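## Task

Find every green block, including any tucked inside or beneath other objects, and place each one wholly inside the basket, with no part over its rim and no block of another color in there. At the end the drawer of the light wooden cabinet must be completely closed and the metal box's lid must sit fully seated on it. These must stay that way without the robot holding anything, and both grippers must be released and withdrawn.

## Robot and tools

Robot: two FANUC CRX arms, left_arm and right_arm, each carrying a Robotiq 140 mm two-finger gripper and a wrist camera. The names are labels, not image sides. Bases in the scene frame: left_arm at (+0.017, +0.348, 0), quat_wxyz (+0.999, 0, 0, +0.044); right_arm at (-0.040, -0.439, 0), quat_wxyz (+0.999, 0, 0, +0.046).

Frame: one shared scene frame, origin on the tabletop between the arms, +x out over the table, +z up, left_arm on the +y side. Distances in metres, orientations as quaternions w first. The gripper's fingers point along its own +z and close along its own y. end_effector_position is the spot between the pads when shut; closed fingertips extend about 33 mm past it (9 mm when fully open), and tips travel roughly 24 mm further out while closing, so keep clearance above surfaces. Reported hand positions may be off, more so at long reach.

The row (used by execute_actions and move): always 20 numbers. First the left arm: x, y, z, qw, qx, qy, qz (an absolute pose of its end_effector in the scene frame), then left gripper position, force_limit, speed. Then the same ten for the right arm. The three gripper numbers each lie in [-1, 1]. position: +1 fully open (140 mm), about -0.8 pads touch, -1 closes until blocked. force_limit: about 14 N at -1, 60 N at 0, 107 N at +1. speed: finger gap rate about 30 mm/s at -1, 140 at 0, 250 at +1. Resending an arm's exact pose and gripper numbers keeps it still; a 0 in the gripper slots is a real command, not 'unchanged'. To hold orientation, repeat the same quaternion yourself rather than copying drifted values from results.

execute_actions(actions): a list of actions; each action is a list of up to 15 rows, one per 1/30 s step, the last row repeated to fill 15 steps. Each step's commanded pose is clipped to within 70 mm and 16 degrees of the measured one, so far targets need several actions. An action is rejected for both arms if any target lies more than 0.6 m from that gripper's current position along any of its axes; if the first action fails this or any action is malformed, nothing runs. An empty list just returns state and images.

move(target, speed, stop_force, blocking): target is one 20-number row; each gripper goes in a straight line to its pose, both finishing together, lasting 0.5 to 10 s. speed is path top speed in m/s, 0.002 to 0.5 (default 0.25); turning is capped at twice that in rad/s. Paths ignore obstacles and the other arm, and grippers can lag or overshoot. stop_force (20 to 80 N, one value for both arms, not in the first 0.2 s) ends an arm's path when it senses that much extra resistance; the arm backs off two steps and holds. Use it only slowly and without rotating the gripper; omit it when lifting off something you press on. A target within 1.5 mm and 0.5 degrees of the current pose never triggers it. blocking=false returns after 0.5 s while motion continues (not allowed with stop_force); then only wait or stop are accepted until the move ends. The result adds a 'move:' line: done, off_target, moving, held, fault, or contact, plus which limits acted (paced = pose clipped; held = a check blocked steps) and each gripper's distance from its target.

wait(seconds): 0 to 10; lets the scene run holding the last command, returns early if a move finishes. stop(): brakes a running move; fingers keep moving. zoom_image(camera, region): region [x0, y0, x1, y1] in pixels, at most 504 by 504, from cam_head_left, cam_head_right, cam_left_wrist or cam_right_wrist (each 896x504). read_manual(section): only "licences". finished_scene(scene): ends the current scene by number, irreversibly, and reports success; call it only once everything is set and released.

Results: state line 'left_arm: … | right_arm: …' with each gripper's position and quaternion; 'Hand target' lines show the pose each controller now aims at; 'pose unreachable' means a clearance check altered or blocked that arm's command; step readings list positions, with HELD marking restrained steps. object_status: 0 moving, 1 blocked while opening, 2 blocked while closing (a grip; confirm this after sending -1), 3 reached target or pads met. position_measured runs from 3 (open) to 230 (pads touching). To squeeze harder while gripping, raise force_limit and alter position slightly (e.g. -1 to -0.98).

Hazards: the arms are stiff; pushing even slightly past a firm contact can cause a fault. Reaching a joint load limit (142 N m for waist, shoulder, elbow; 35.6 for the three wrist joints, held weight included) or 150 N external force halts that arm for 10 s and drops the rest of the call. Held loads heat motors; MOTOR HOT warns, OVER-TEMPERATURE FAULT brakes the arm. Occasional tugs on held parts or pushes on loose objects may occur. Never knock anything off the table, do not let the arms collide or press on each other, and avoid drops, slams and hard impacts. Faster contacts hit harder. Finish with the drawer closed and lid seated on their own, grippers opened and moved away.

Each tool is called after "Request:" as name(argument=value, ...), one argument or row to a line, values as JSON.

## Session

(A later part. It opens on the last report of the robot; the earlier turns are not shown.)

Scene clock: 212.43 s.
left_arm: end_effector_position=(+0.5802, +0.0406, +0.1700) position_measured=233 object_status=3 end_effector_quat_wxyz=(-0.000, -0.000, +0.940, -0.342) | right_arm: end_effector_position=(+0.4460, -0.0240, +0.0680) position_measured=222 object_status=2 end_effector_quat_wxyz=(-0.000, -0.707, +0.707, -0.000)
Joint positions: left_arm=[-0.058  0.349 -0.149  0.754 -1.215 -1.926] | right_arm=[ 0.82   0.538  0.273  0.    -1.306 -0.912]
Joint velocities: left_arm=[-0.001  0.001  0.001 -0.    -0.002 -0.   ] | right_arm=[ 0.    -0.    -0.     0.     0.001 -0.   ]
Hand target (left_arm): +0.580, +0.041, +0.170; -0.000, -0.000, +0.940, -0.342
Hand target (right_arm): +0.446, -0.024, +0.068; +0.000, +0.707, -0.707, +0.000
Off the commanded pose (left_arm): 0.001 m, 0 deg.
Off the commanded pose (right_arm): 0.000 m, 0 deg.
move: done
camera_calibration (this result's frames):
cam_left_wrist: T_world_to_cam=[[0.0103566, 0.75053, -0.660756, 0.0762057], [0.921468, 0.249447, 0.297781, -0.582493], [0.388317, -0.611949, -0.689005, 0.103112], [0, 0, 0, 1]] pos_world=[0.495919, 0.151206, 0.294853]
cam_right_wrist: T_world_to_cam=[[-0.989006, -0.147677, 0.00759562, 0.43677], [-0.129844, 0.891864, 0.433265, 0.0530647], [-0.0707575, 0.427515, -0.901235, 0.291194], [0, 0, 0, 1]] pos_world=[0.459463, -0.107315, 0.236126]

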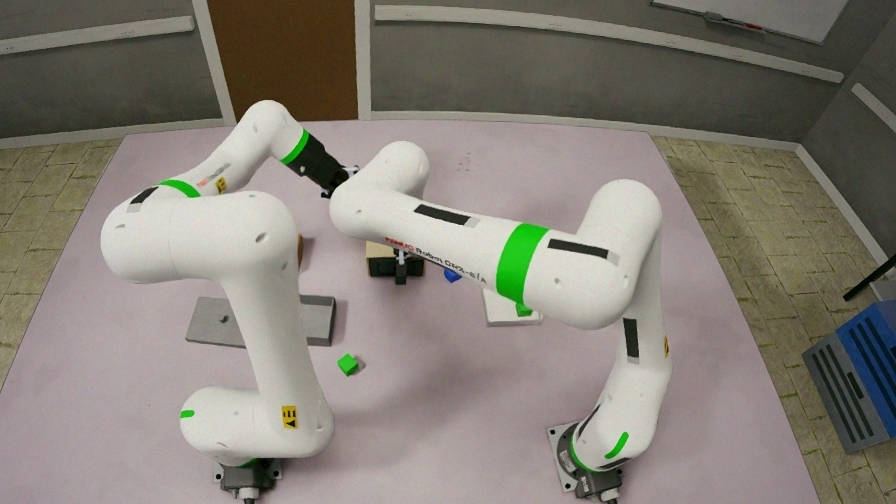

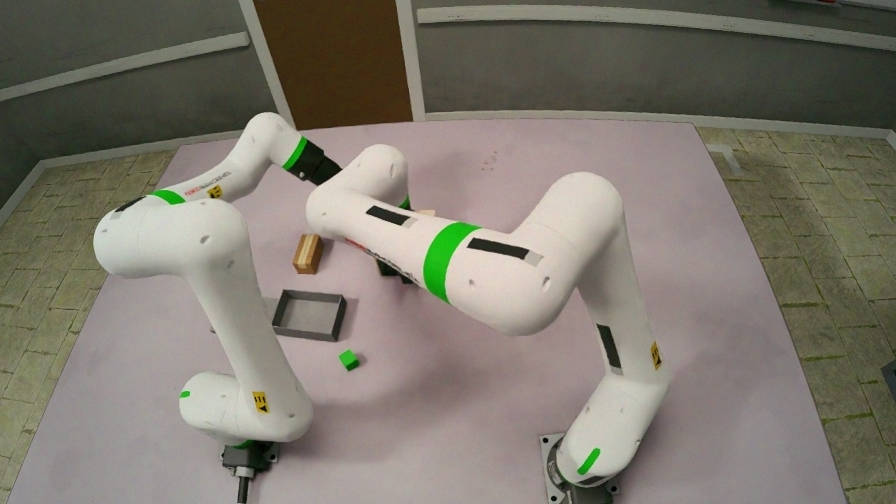

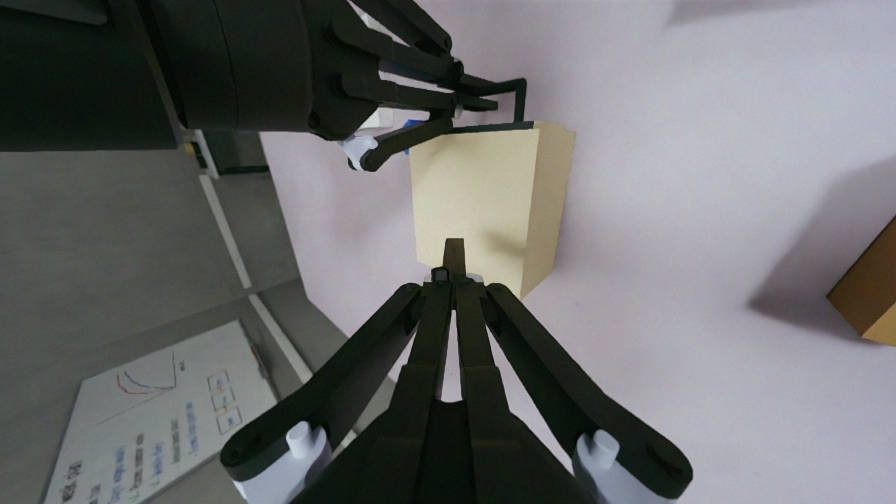

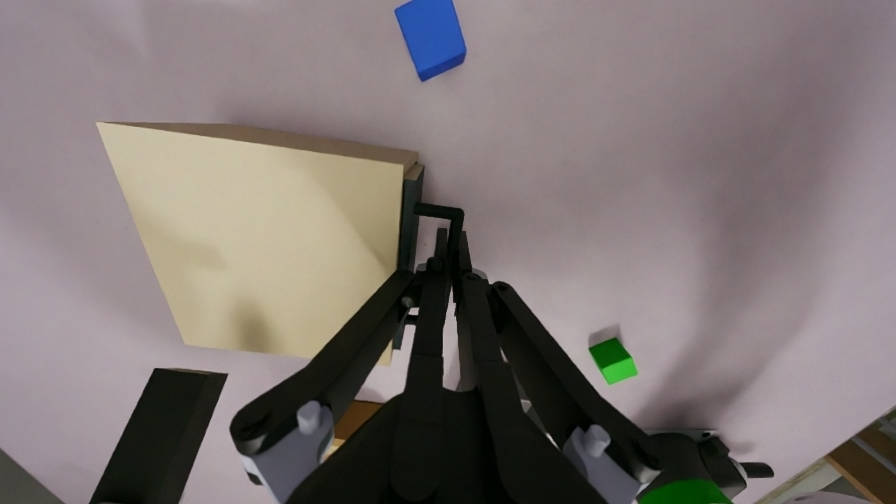

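Request:
move(
  target=[0.555,0.015,0.145,0,0,0.94,-0.342,-1,0,0,0.446,-0.024,0.068,0,-0.7071,0.7071,0,-1,0.3,0],
  speed=0.1,
)

Request:
move(
  target=[0.555,0.015,0.09,0,0,0.94,-0.342,-1,0,0,0.446,-0.024,0.068,0,-0.7071,0.7071,0,-1,0.3,0],
  speed=0.012,
  stop_force=25,
)

Scene clock: 220.30 s.
left_arm: end_effector_position=(+0.5551, +0.0150, +0.1450) position_measured=233 object_status=3 end_effector_quat_wxyz=(+0.000, -0.000, +0.940, -0.342) | right_arm: end_effector_position=(+0.4460, -0.0240, +0.0680) position_measured=222 object_status=2 end_effector_quat_wxyz=(-0.000, -0.707, +0.707, +0.000)
Joint positions: left_arm=[-0.11   0.319 -0.255  0.791 -1.128 -1.95 ] | right_arm=[ 0.82   0.538  0.273 -0.    -1.306 -0.912]
Joint velocities: left_arm=[-0.     0.     0.     0.     0.002  0.   ] | right_arm=[-0.001  0.001  0.001 -0.    -0.    -0.   ]
Hand target (left_arm): +0.555, +0.015, +0.145; -0.000, -0.000, +0.940, -0.342
Hand target (right_arm): +0.446, -0.024, +0.068; +0.000, +0.707, -0.707, -0.000
Off the commanded pose (left_arm): 0.000 m, 0 deg.
Off the commanded pose (right_arm): 0.000 m, 0 deg.
move: done
camera_calibration (this result's frames):
cam_left_wrist: T_world_to_cam=[[0.010876, 0.750195, -0.661127, 0.0789478], [0.921176, 0.249689, 0.298481, -0.545518], [0.388995, -0.61226, -0.688346, 0.0795273], [0, 0, 0, 1]] pos_world=[0.470724, 0.125675, 0.269764]
cam_right_wrist: T_world_to_cam=[[-0.989009, -0.147658, 0.00758377, 0.436767], [-0.129829, 0.891842, 0.433316, 0.0530327], [-0.0707462, 0.427569, -0.90121, 0.291208], [0, 0, 0, 1]] pos_world=[0.459454, -0.107316, 0.236147]

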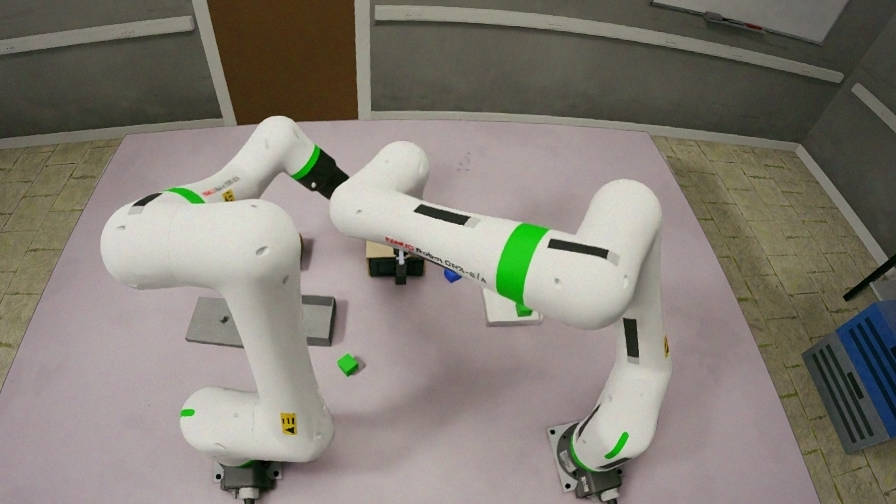

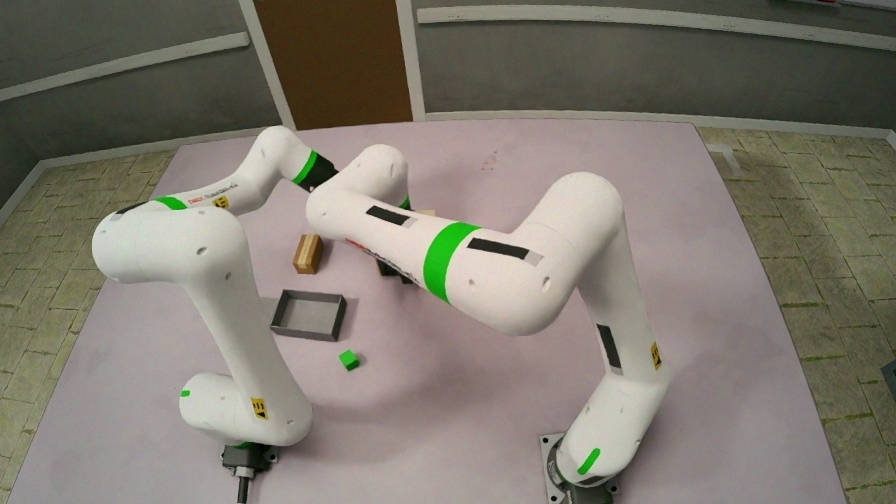

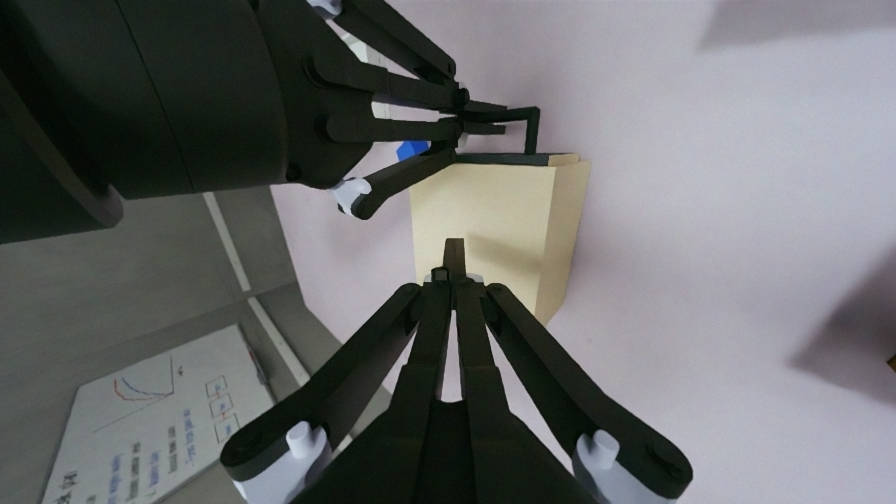

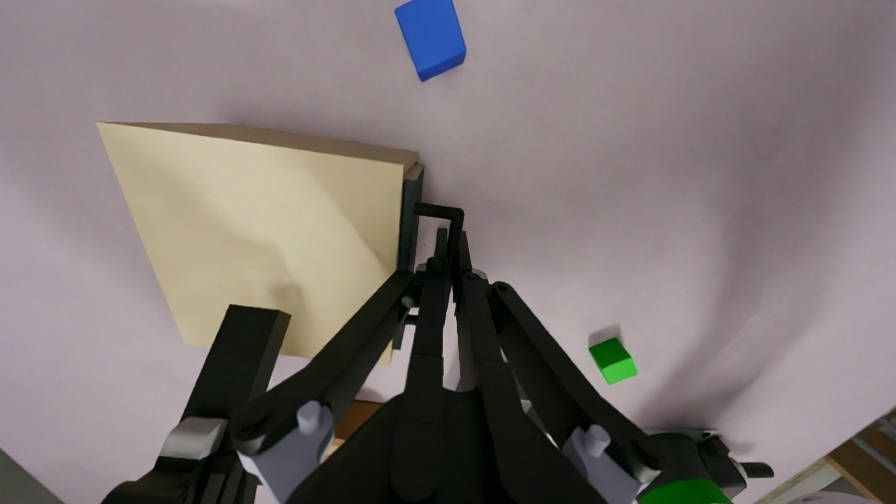

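Scene clock: 222.47 s.
left_arm: end_effector_position=(+0.5552, +0.0149, +0.1229) position_measured=233 object_status=3 end_effector_quat_wxyz=(+0.000, -0.000, +0.940, -0.342) | right_arm: end_effector_position=(+0.4460, -0.0240, +0.0680) position_measured=222 object_status=2 end_effector_quat_wxyz=(-0.000, -0.707, +0.707, +0.000)
Joint positions: left_arm=[-0.114  0.339 -0.286  0.811 -1.09  -1.99 ] | right_arm=[ 0.82   0.538  0.273 -0.    -1.306 -0.912]
Joint velocities: left_arm=[-0.    -0.004  0.001 -0.005 -0.008  0.004] | right_arm=[ 0.    -0.001  0.001 -0.    -0.001 -0.   ]
Hand target (left_arm): +0.555, +0.015, +0.123; +0.000, -0.000, +0.940, -0.342
Hand target (right_arm): +0.446, -0.024, +0.068; -0.000, +0.707, -0.707, -0.000
Off the commanded pose (left_arm): 0.033 m, 0 deg.
Off the commanded pose (right_arm): 0.000 m, 0 deg.
move: contact (left_arm)
camera_calibration (this result's frames):
cam_left_wrist: T_world_to_cam=[[0.0109221, 0.750045, -0.661297, 0.0643869], [0.921072, 0.249887, 0.298635, -0.538989], [0.389239, -0.612363, -0.688116, 0.0640539], [0, 0, 0, 1]] pos_world=[0.470812, 0.125617, 0.247616]
cam_right_wrist: T_world_to_cam=[[-0.989013, -0.147628, 0.00765542, 0.436738], [-0.129773, 0.891862, 0.433292, 0.0530461], [-0.0707937, 0.427538, -0.901221, 0.29121], [0, 0, 0, 1]] pos_world=[0.45944, -0.107338, 0.236117]

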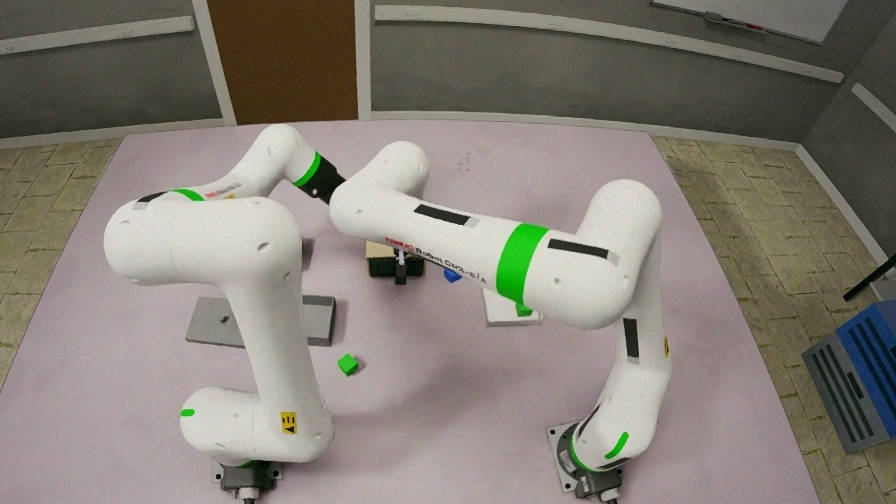

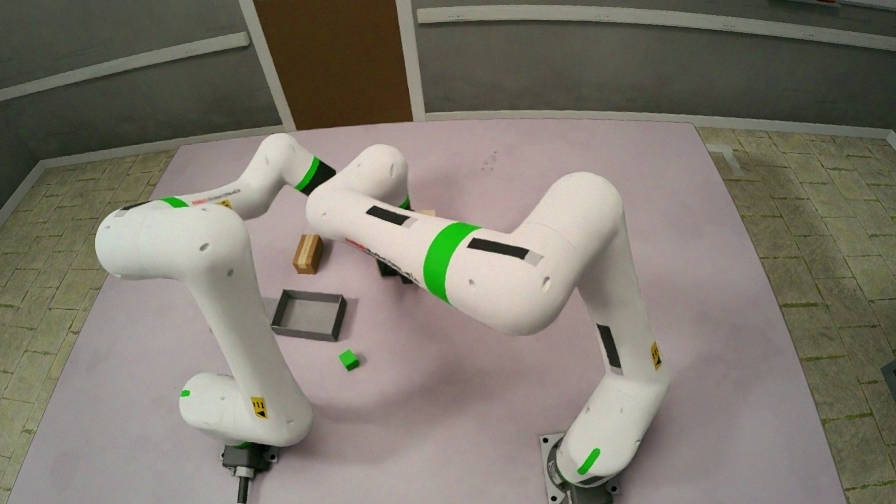

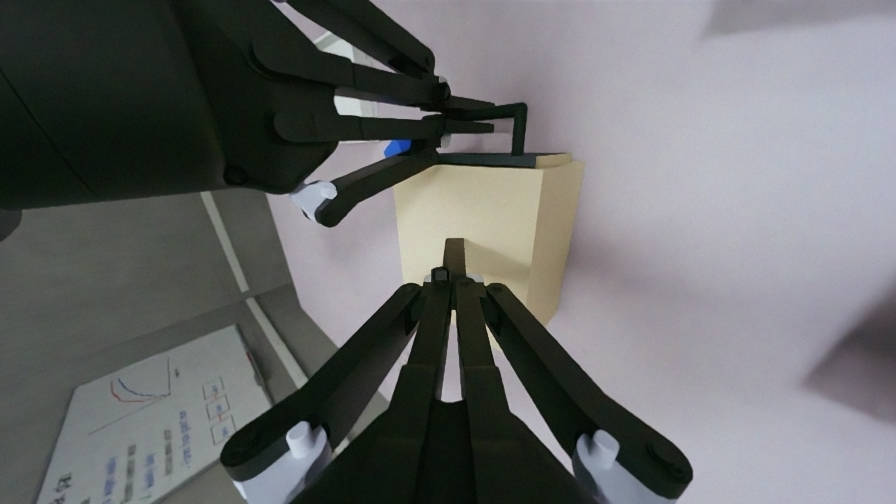

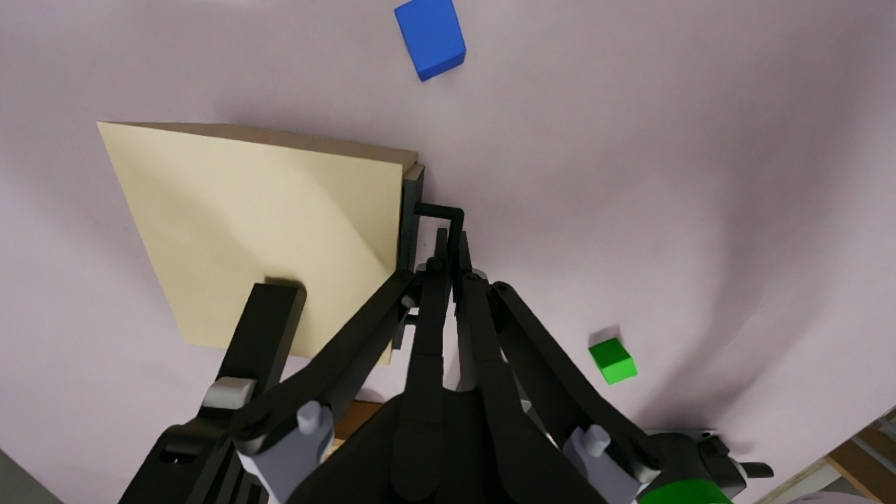

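Request:
move(
  target=[0.555,0.015,0.1225,0,0,0.94,-0.342,-1,0,0,0.355,-0.024,0.068,0,-0.7071,0.7071,0,-1,0.3,0],
  speed=0.06,
)

Scene clock: 230.53 s.
left_arm: end_effector_position=(+0.5550, +0.0150, +0.1225) position_measured=233 object_status=3 end_effector_quat_wxyz=(+0.000, -0.000, +0.940, -0.342) | right_arm: end_effector_position=(+0.3549, -0.0243, +0.0679) position_measured=222 object_status=2 end_effector_quat_wxyz=(-0.000, -0.707, +0.707, +0.000)
Joint positions: left_arm=[-0.114  0.34  -0.287  0.811 -1.09  -1.99 ] | right_arm=[ 0.947  0.378  0.042 -0.    -1.235 -1.039]
Joint velocities: left_arm=[-0.     0.    -0.     0.    -0.002  0.002] | right_arm=[ 0.     0.001 -0.001  0.    -0.    -0.   ]
Hand target (left_arm): +0.555, +0.015, +0.123; +0.000, -0.000, +0.940, -0.342
Hand target (right_arm): +0.355, -0.024, +0.068; +0.000, +0.707, -0.707, -0.000
Off the commanded pose (left_arm): 0.000 m, 0 deg.
Off the commanded pose (right_arm): 0.000 m, 0 deg.
move: done
camera_calibration (this result's frames):
cam_left_wrist: T_world_to_cam=[[0.0109306, 0.750187, -0.661135, 0.064009], [0.921178, 0.249649, 0.298506, -0.538767], [0.388987, -0.612286, -0.688327, 0.0641033], [0, 0, 0, 1]] pos_world=[0.470666, 0.125734, 0.247268]
cam_right_wrist: T_world_to_cam=[[-0.989028, -0.147513, 0.008011, 0.346582], [-0.129503, 0.891819, 0.433461, 0.0413366], [-0.0710853, 0.427667, -0.901137, 0.284934], [0, 0, 0, 1]] pos_world=[0.368387, -0.107597, 0.236071]

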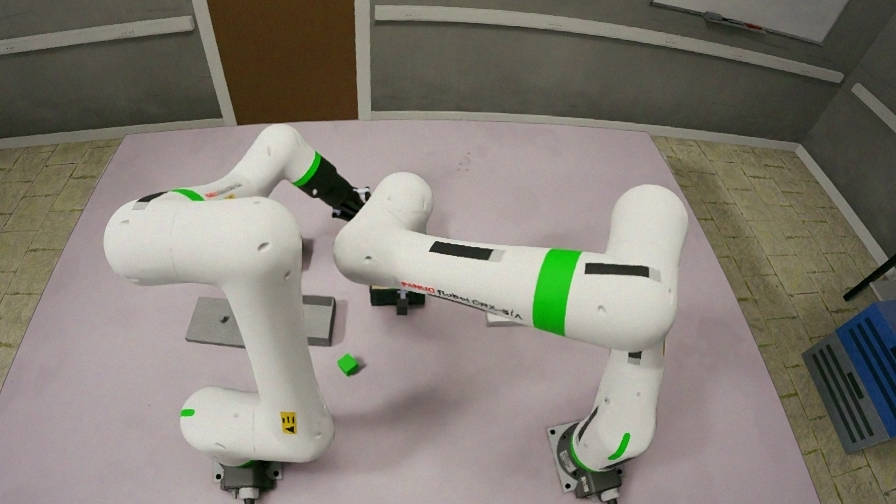

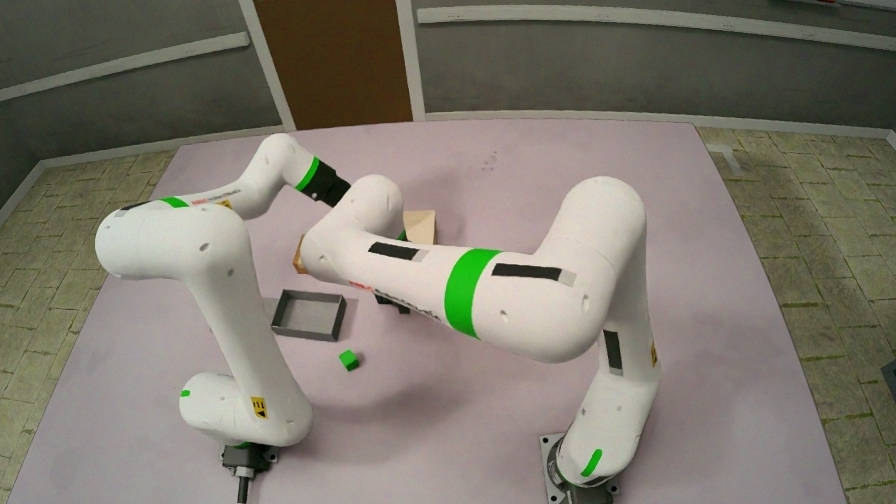

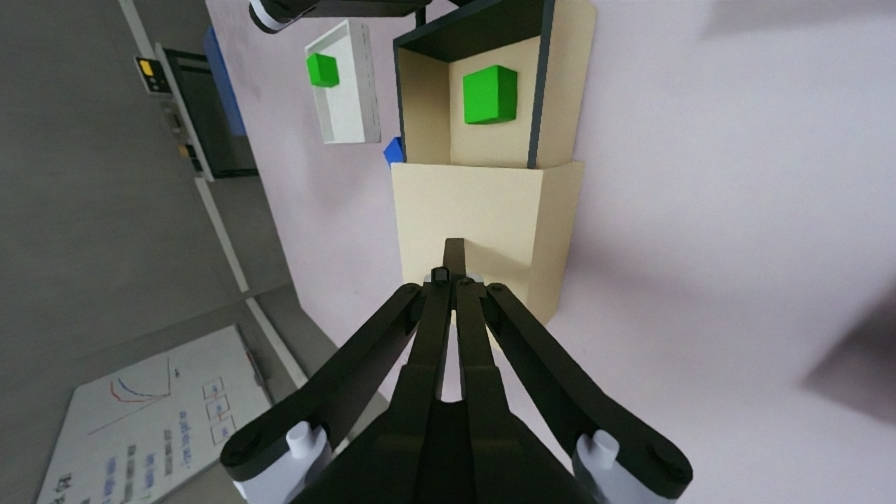

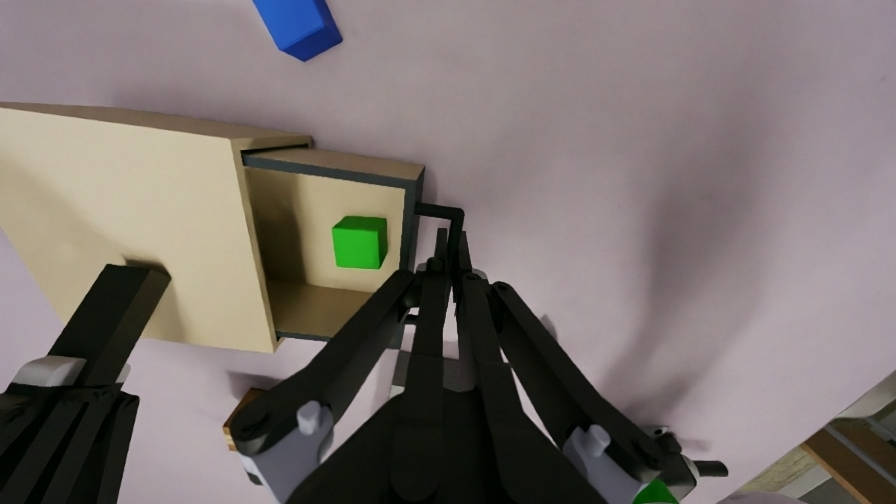

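Request:
move(
  target=[0.555,0.015,0.1225,0,0,0.94,-0.342,-1,0,0,0.355,-0.024,0.068,0,-0.7071,0.7071,0,-0.45,0,0],
)

Request:
move(
  target=[0.555,0.015,0.1225,0,0,0.94,-0.342,-1,0,0,0.36,-0.024,0.14,0,-0.7071,0.7071,0,-0.45,0,0],
  speed=0.2,
)

Request:
move(
  target=[0.555,0.015,0.1225,0,0,0.94,-0.342,-1,0,0,0.425,-0.015,0.13,0,0,1,0,-0.1,0,0],
  speed=0.5,
)

Scene clock: 253.67 s.
left_arm: end_effector_position=(+0.5550, +0.0150, +0.1225) position_measured=233 object_status=3 end_effector_quat_wxyz=(-0.000, +0.000, +0.940, -0.342) | right_arm: end_effector_position=(+0.3550, -0.0240, +0.0680) position_measured=186 object_status=3 end_effector_quat_wxyz=(+0.000, -0.707, +0.707, +0.000)
Joint positions: left_arm=[-0.114  0.34  -0.287  0.811 -1.09  -1.99 ] | right_arm=[ 0.947  0.378  0.043 -0.    -1.235 -1.039]
Joint velocities: left_arm=[ 0.    -0.    -0.     0.    -0.001 -0.001] | right_arm=[ 0.     0.001  0.     0.    -0.001  0.001]
Hand target (left_arm): +0.555, +0.015, +0.122; -0.000, -0.000, +0.940, -0.342
Hand target (right_arm): +0.355, -0.024, +0.068; +0.000, +0.707, -0.707, -0.000
Off the commanded pose (left_arm): 0.000 m, 0 deg.
Off the commanded pose (right_arm): 0.000 m, 0 deg.
move: done
camera_calibration (this result's frames):
cam_left_wrist: T_world_to_cam=[[0.0110052, 0.750187, -0.661134, 0.0640073], [0.921237, 0.249504, 0.298446, -0.538705], [0.388846, -0.612346, -0.688354, 0.0641319], [0, 0, 0, 1]] pos_world=[0.470634, 0.125662, 0.247237]
cam_right_wrist: T_world_to_cam=[[-0.989009, -0.147661, 0.00754569, 0.346773], [-0.129844, 0.89182, 0.433357, 0.0412013], [-0.0707193, 0.427614, -0.901191, 0.284787], [0, 0, 0, 1]] pos_world=[0.368451, -0.107318, 0.236176]

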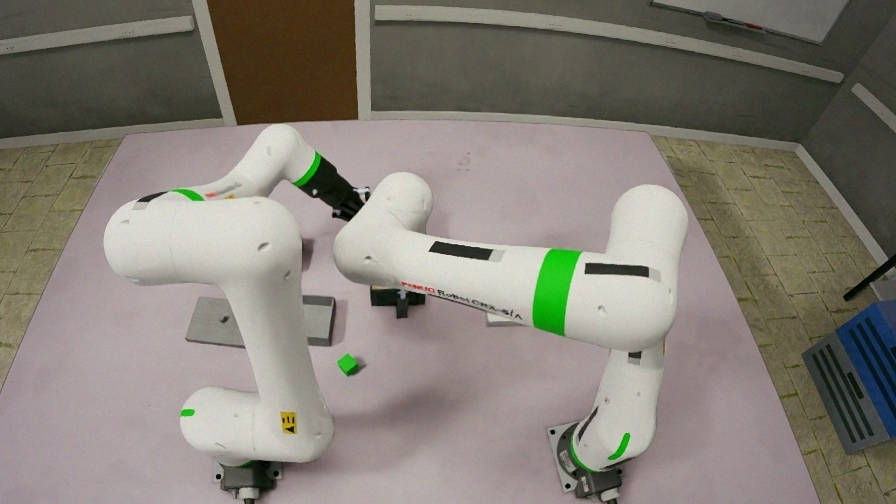

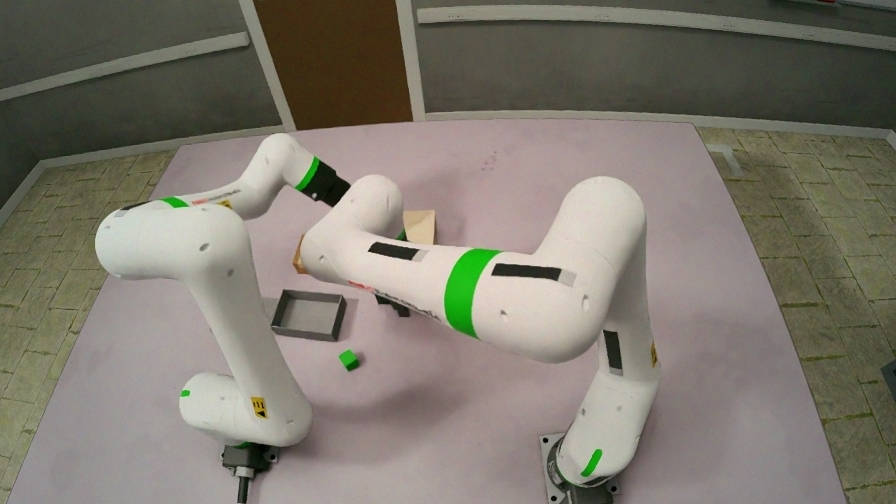

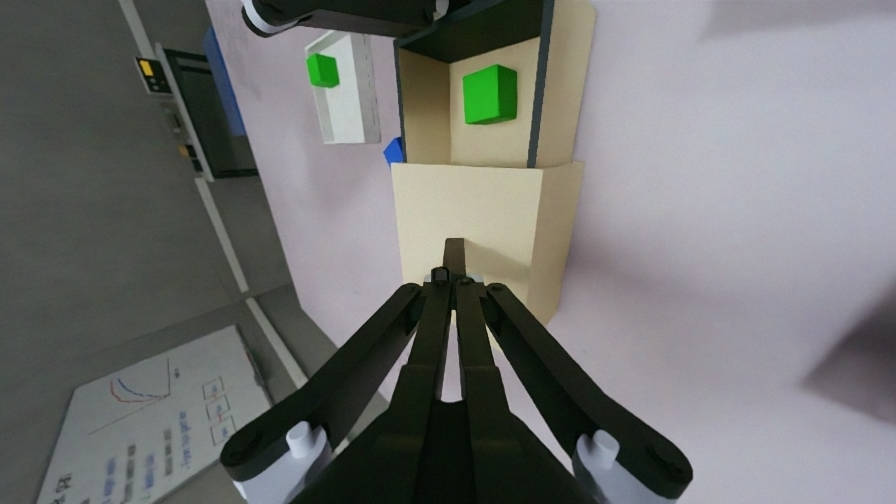

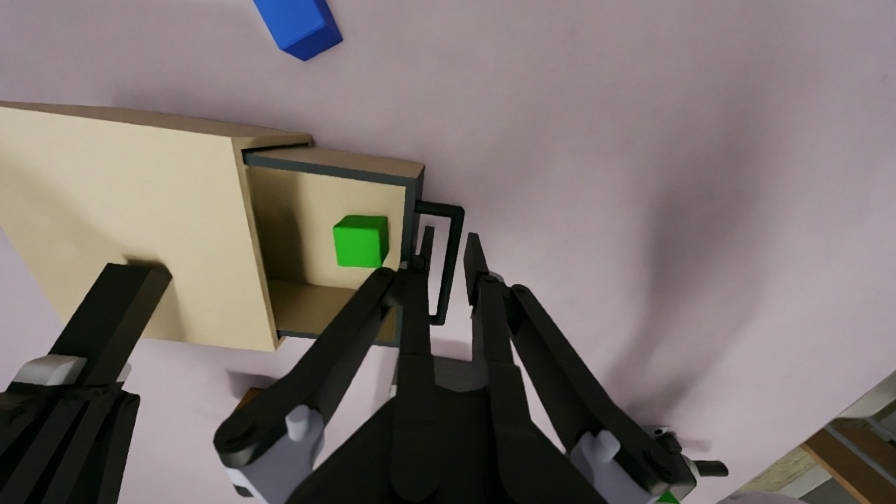

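Scene clock: 254.43 s.
left_arm: end_effector_position=(+0.5550, +0.0150, +0.1225) position_measured=233 object_status=3 end_effector_quat_wxyz=(-0.000, +0.000, +0.940, -0.342) | right_arm: end_effector_position=(+0.3600, -0.0240, +0.1402) position_measured=186 object_status=3 end_effector_quat_wxyz=(+0.000, -0.707, +0.707, +0.000)
Joint positions: left_arm=[-0.114  0.34  -0.287  0.811 -1.09  -1.99 ] | right_arm=[ 0.94   0.342  0.167  0.    -1.396 -1.031]
Joint velocities: left_arm=[ 0.     0.     0.001 -0.     0.    -0.002] | right_arm=[ 0.    -0.001  0.    -0.001 -0.002  0.001]
Hand target (left_arm): +0.555, +0.015, +0.122; +0.000, +0.000, +0.940, -0.342
Hand target (right_arm): +0.360, -0.024, +0.140; -0.000, +0.707, -0.707, -0.000
Off the commanded pose (left_arm): 0.000 m, 0 deg.
Off the commanded pose (right_arm): 0.000 m, 0 deg.
move: done
camera_calibration (this result's frames):
cam_left_wrist: T_world_to_cam=[[0.0110082, 0.750187, -0.661134, 0.0640063], [0.921236, 0.249503, 0.298449, -0.538707], [0.388848, -0.612346, -0.688353, 0.064131], [0, 0, 0, 1]] pos_world=[0.470634, 0.125663, 0.247238]
cam_right_wrist: T_world_to_cam=[[-0.988978, -0.147882, 0.00732708, 0.351149], [-0.130121, 0.891684, 0.433553, 0.0106791], [-0.0706479, 0.427821, -0.901098, 0.350179], [0, 0, 0, 1]] pos_world=[0.373408, -0.107407, 0.308342]

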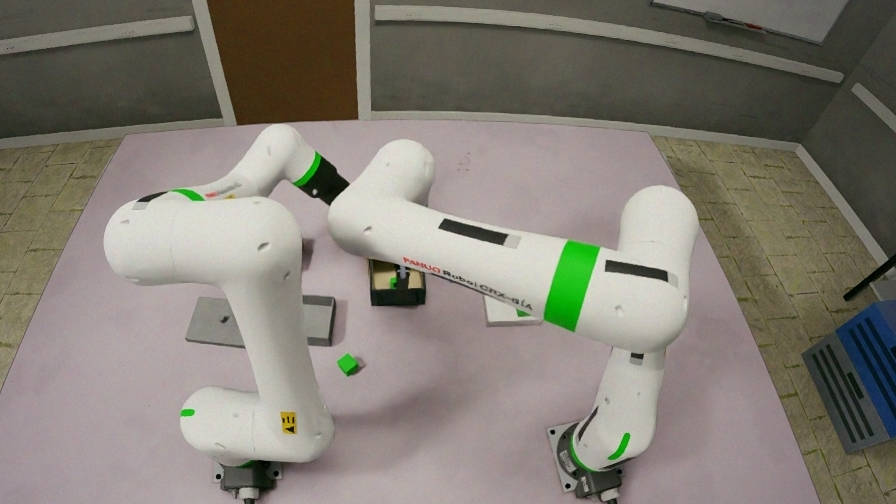

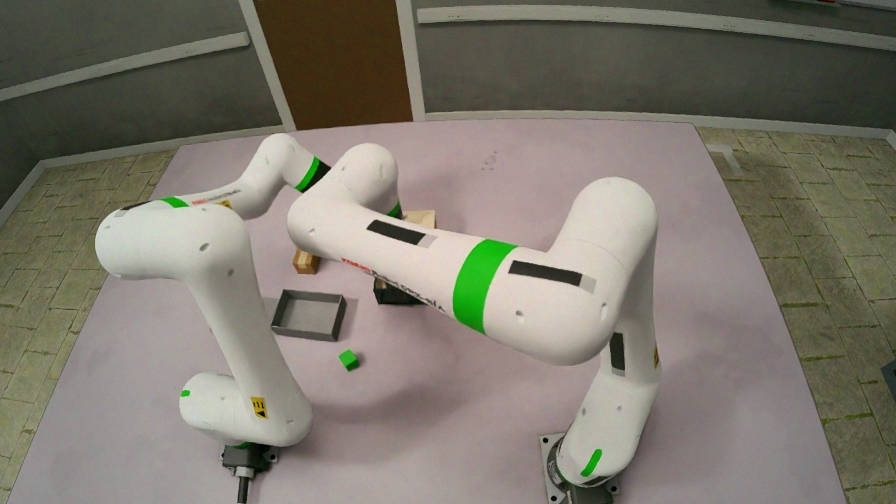

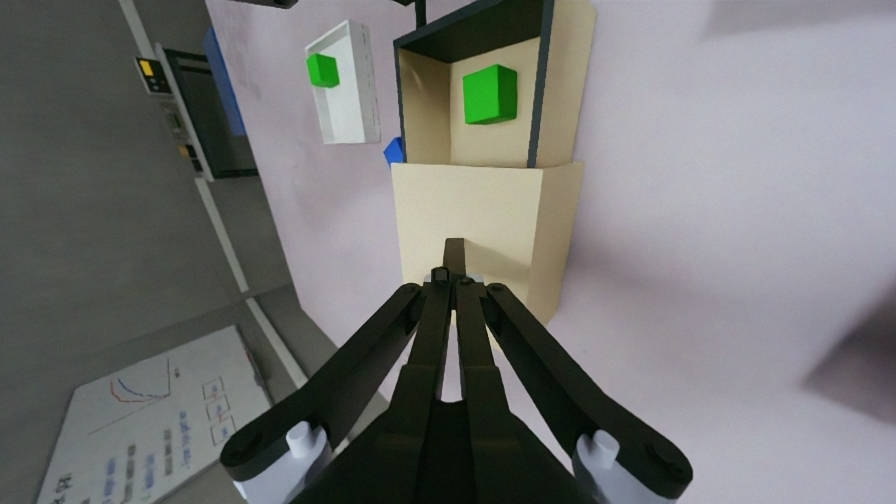

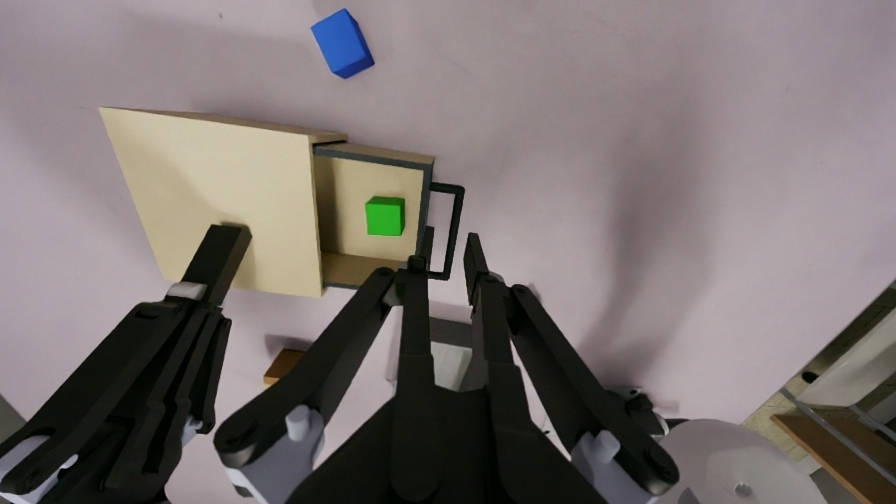

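Scene clock: 256.50 s.
left_arm: end_effector_position=(+0.5550, +0.0150, +0.1225) position_measured=233 object_status=3 end_effector_quat_wxyz=(+0.000, -0.000, +0.940, -0.342) | right_arm: end_effector_position=(+0.4252, -0.0150, +0.1300) position_measured=141 object_status=3 end_effector_quat_wxyz=(+0.000, +0.000, +1.000, -0.000)
Joint positions: left_arm=[-0.114  0.34  -0.287  0.811 -1.09  -1.99 ] | right_arm=[ 0.856  0.481  0.337  0.    -1.426 -2.518]
Joint velocities: left_arm=[ 0.    -0.     0.    -0.    -0.001  0.   ] | right_arm=[ 0.002 -0.001  0.     0.    -0.001 -0.002]
Hand target (left_arm): +0.555, +0.015, +0.122; +0.000, +0.000, +0.940, -0.342
Hand target (right_arm): +0.425, -0.015, +0.130; +0.000, -0.000, +1.000, -0.000
Off the commanded pose (left_arm): 0.000 m, 0 deg.
Off the commanded pose (right_arm): 0.000 m, 0 deg.
move: done
camera_calibration (this result's frames):
cam_left_wrist: T_world_to_cam=[[0.0109837, 0.750187, -0.661135, 0.0640068], [0.921198, 0.24958, 0.298502, -0.538743], [0.388938, -0.612315, -0.68833, 0.0641142], [0, 0, 0, 1]] pos_world=[0.470649, 0.125701, 0.247264]
cam_right_wrist: T_world_to_cam=[[-0.147395, 0.989049, 0.00754338, 0.0762052], [0.891774, 0.129592, 0.433527, -0.430421], [0.427802, 0.0706266, -0.901109, 0.124454], [0, 0, 0, 1]] pos_world=[0.341829, -0.0283814, 0.298171]

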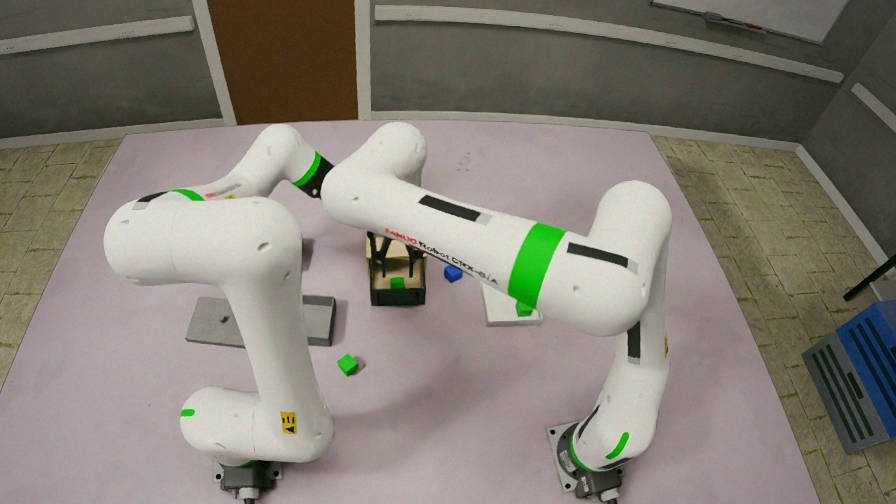

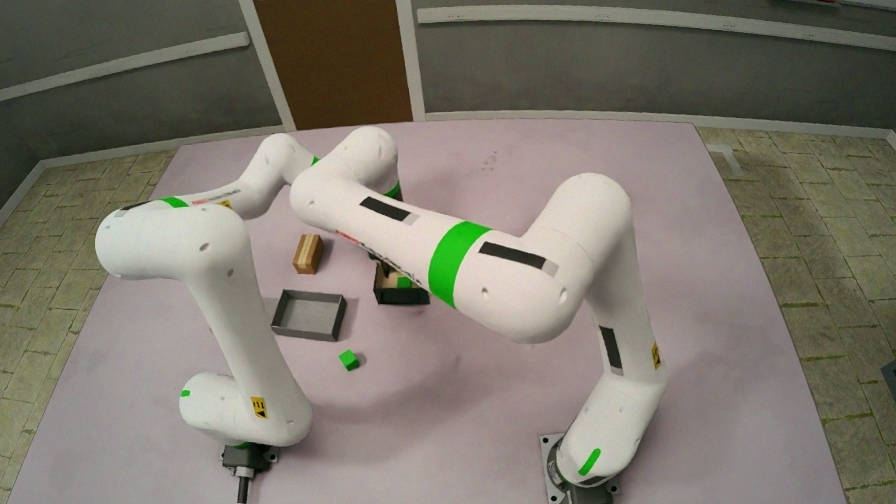

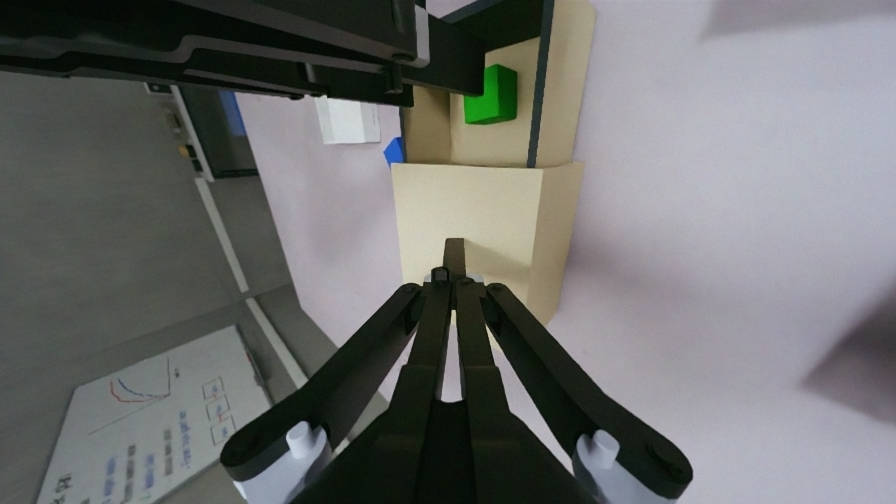

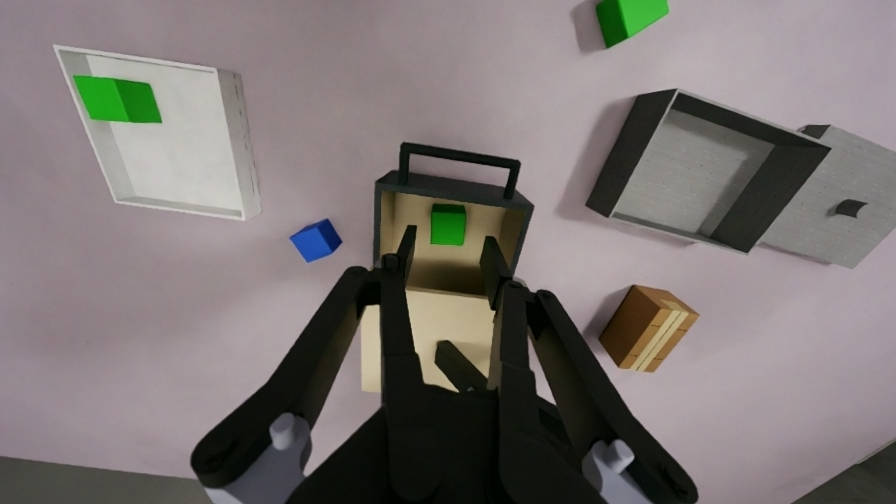

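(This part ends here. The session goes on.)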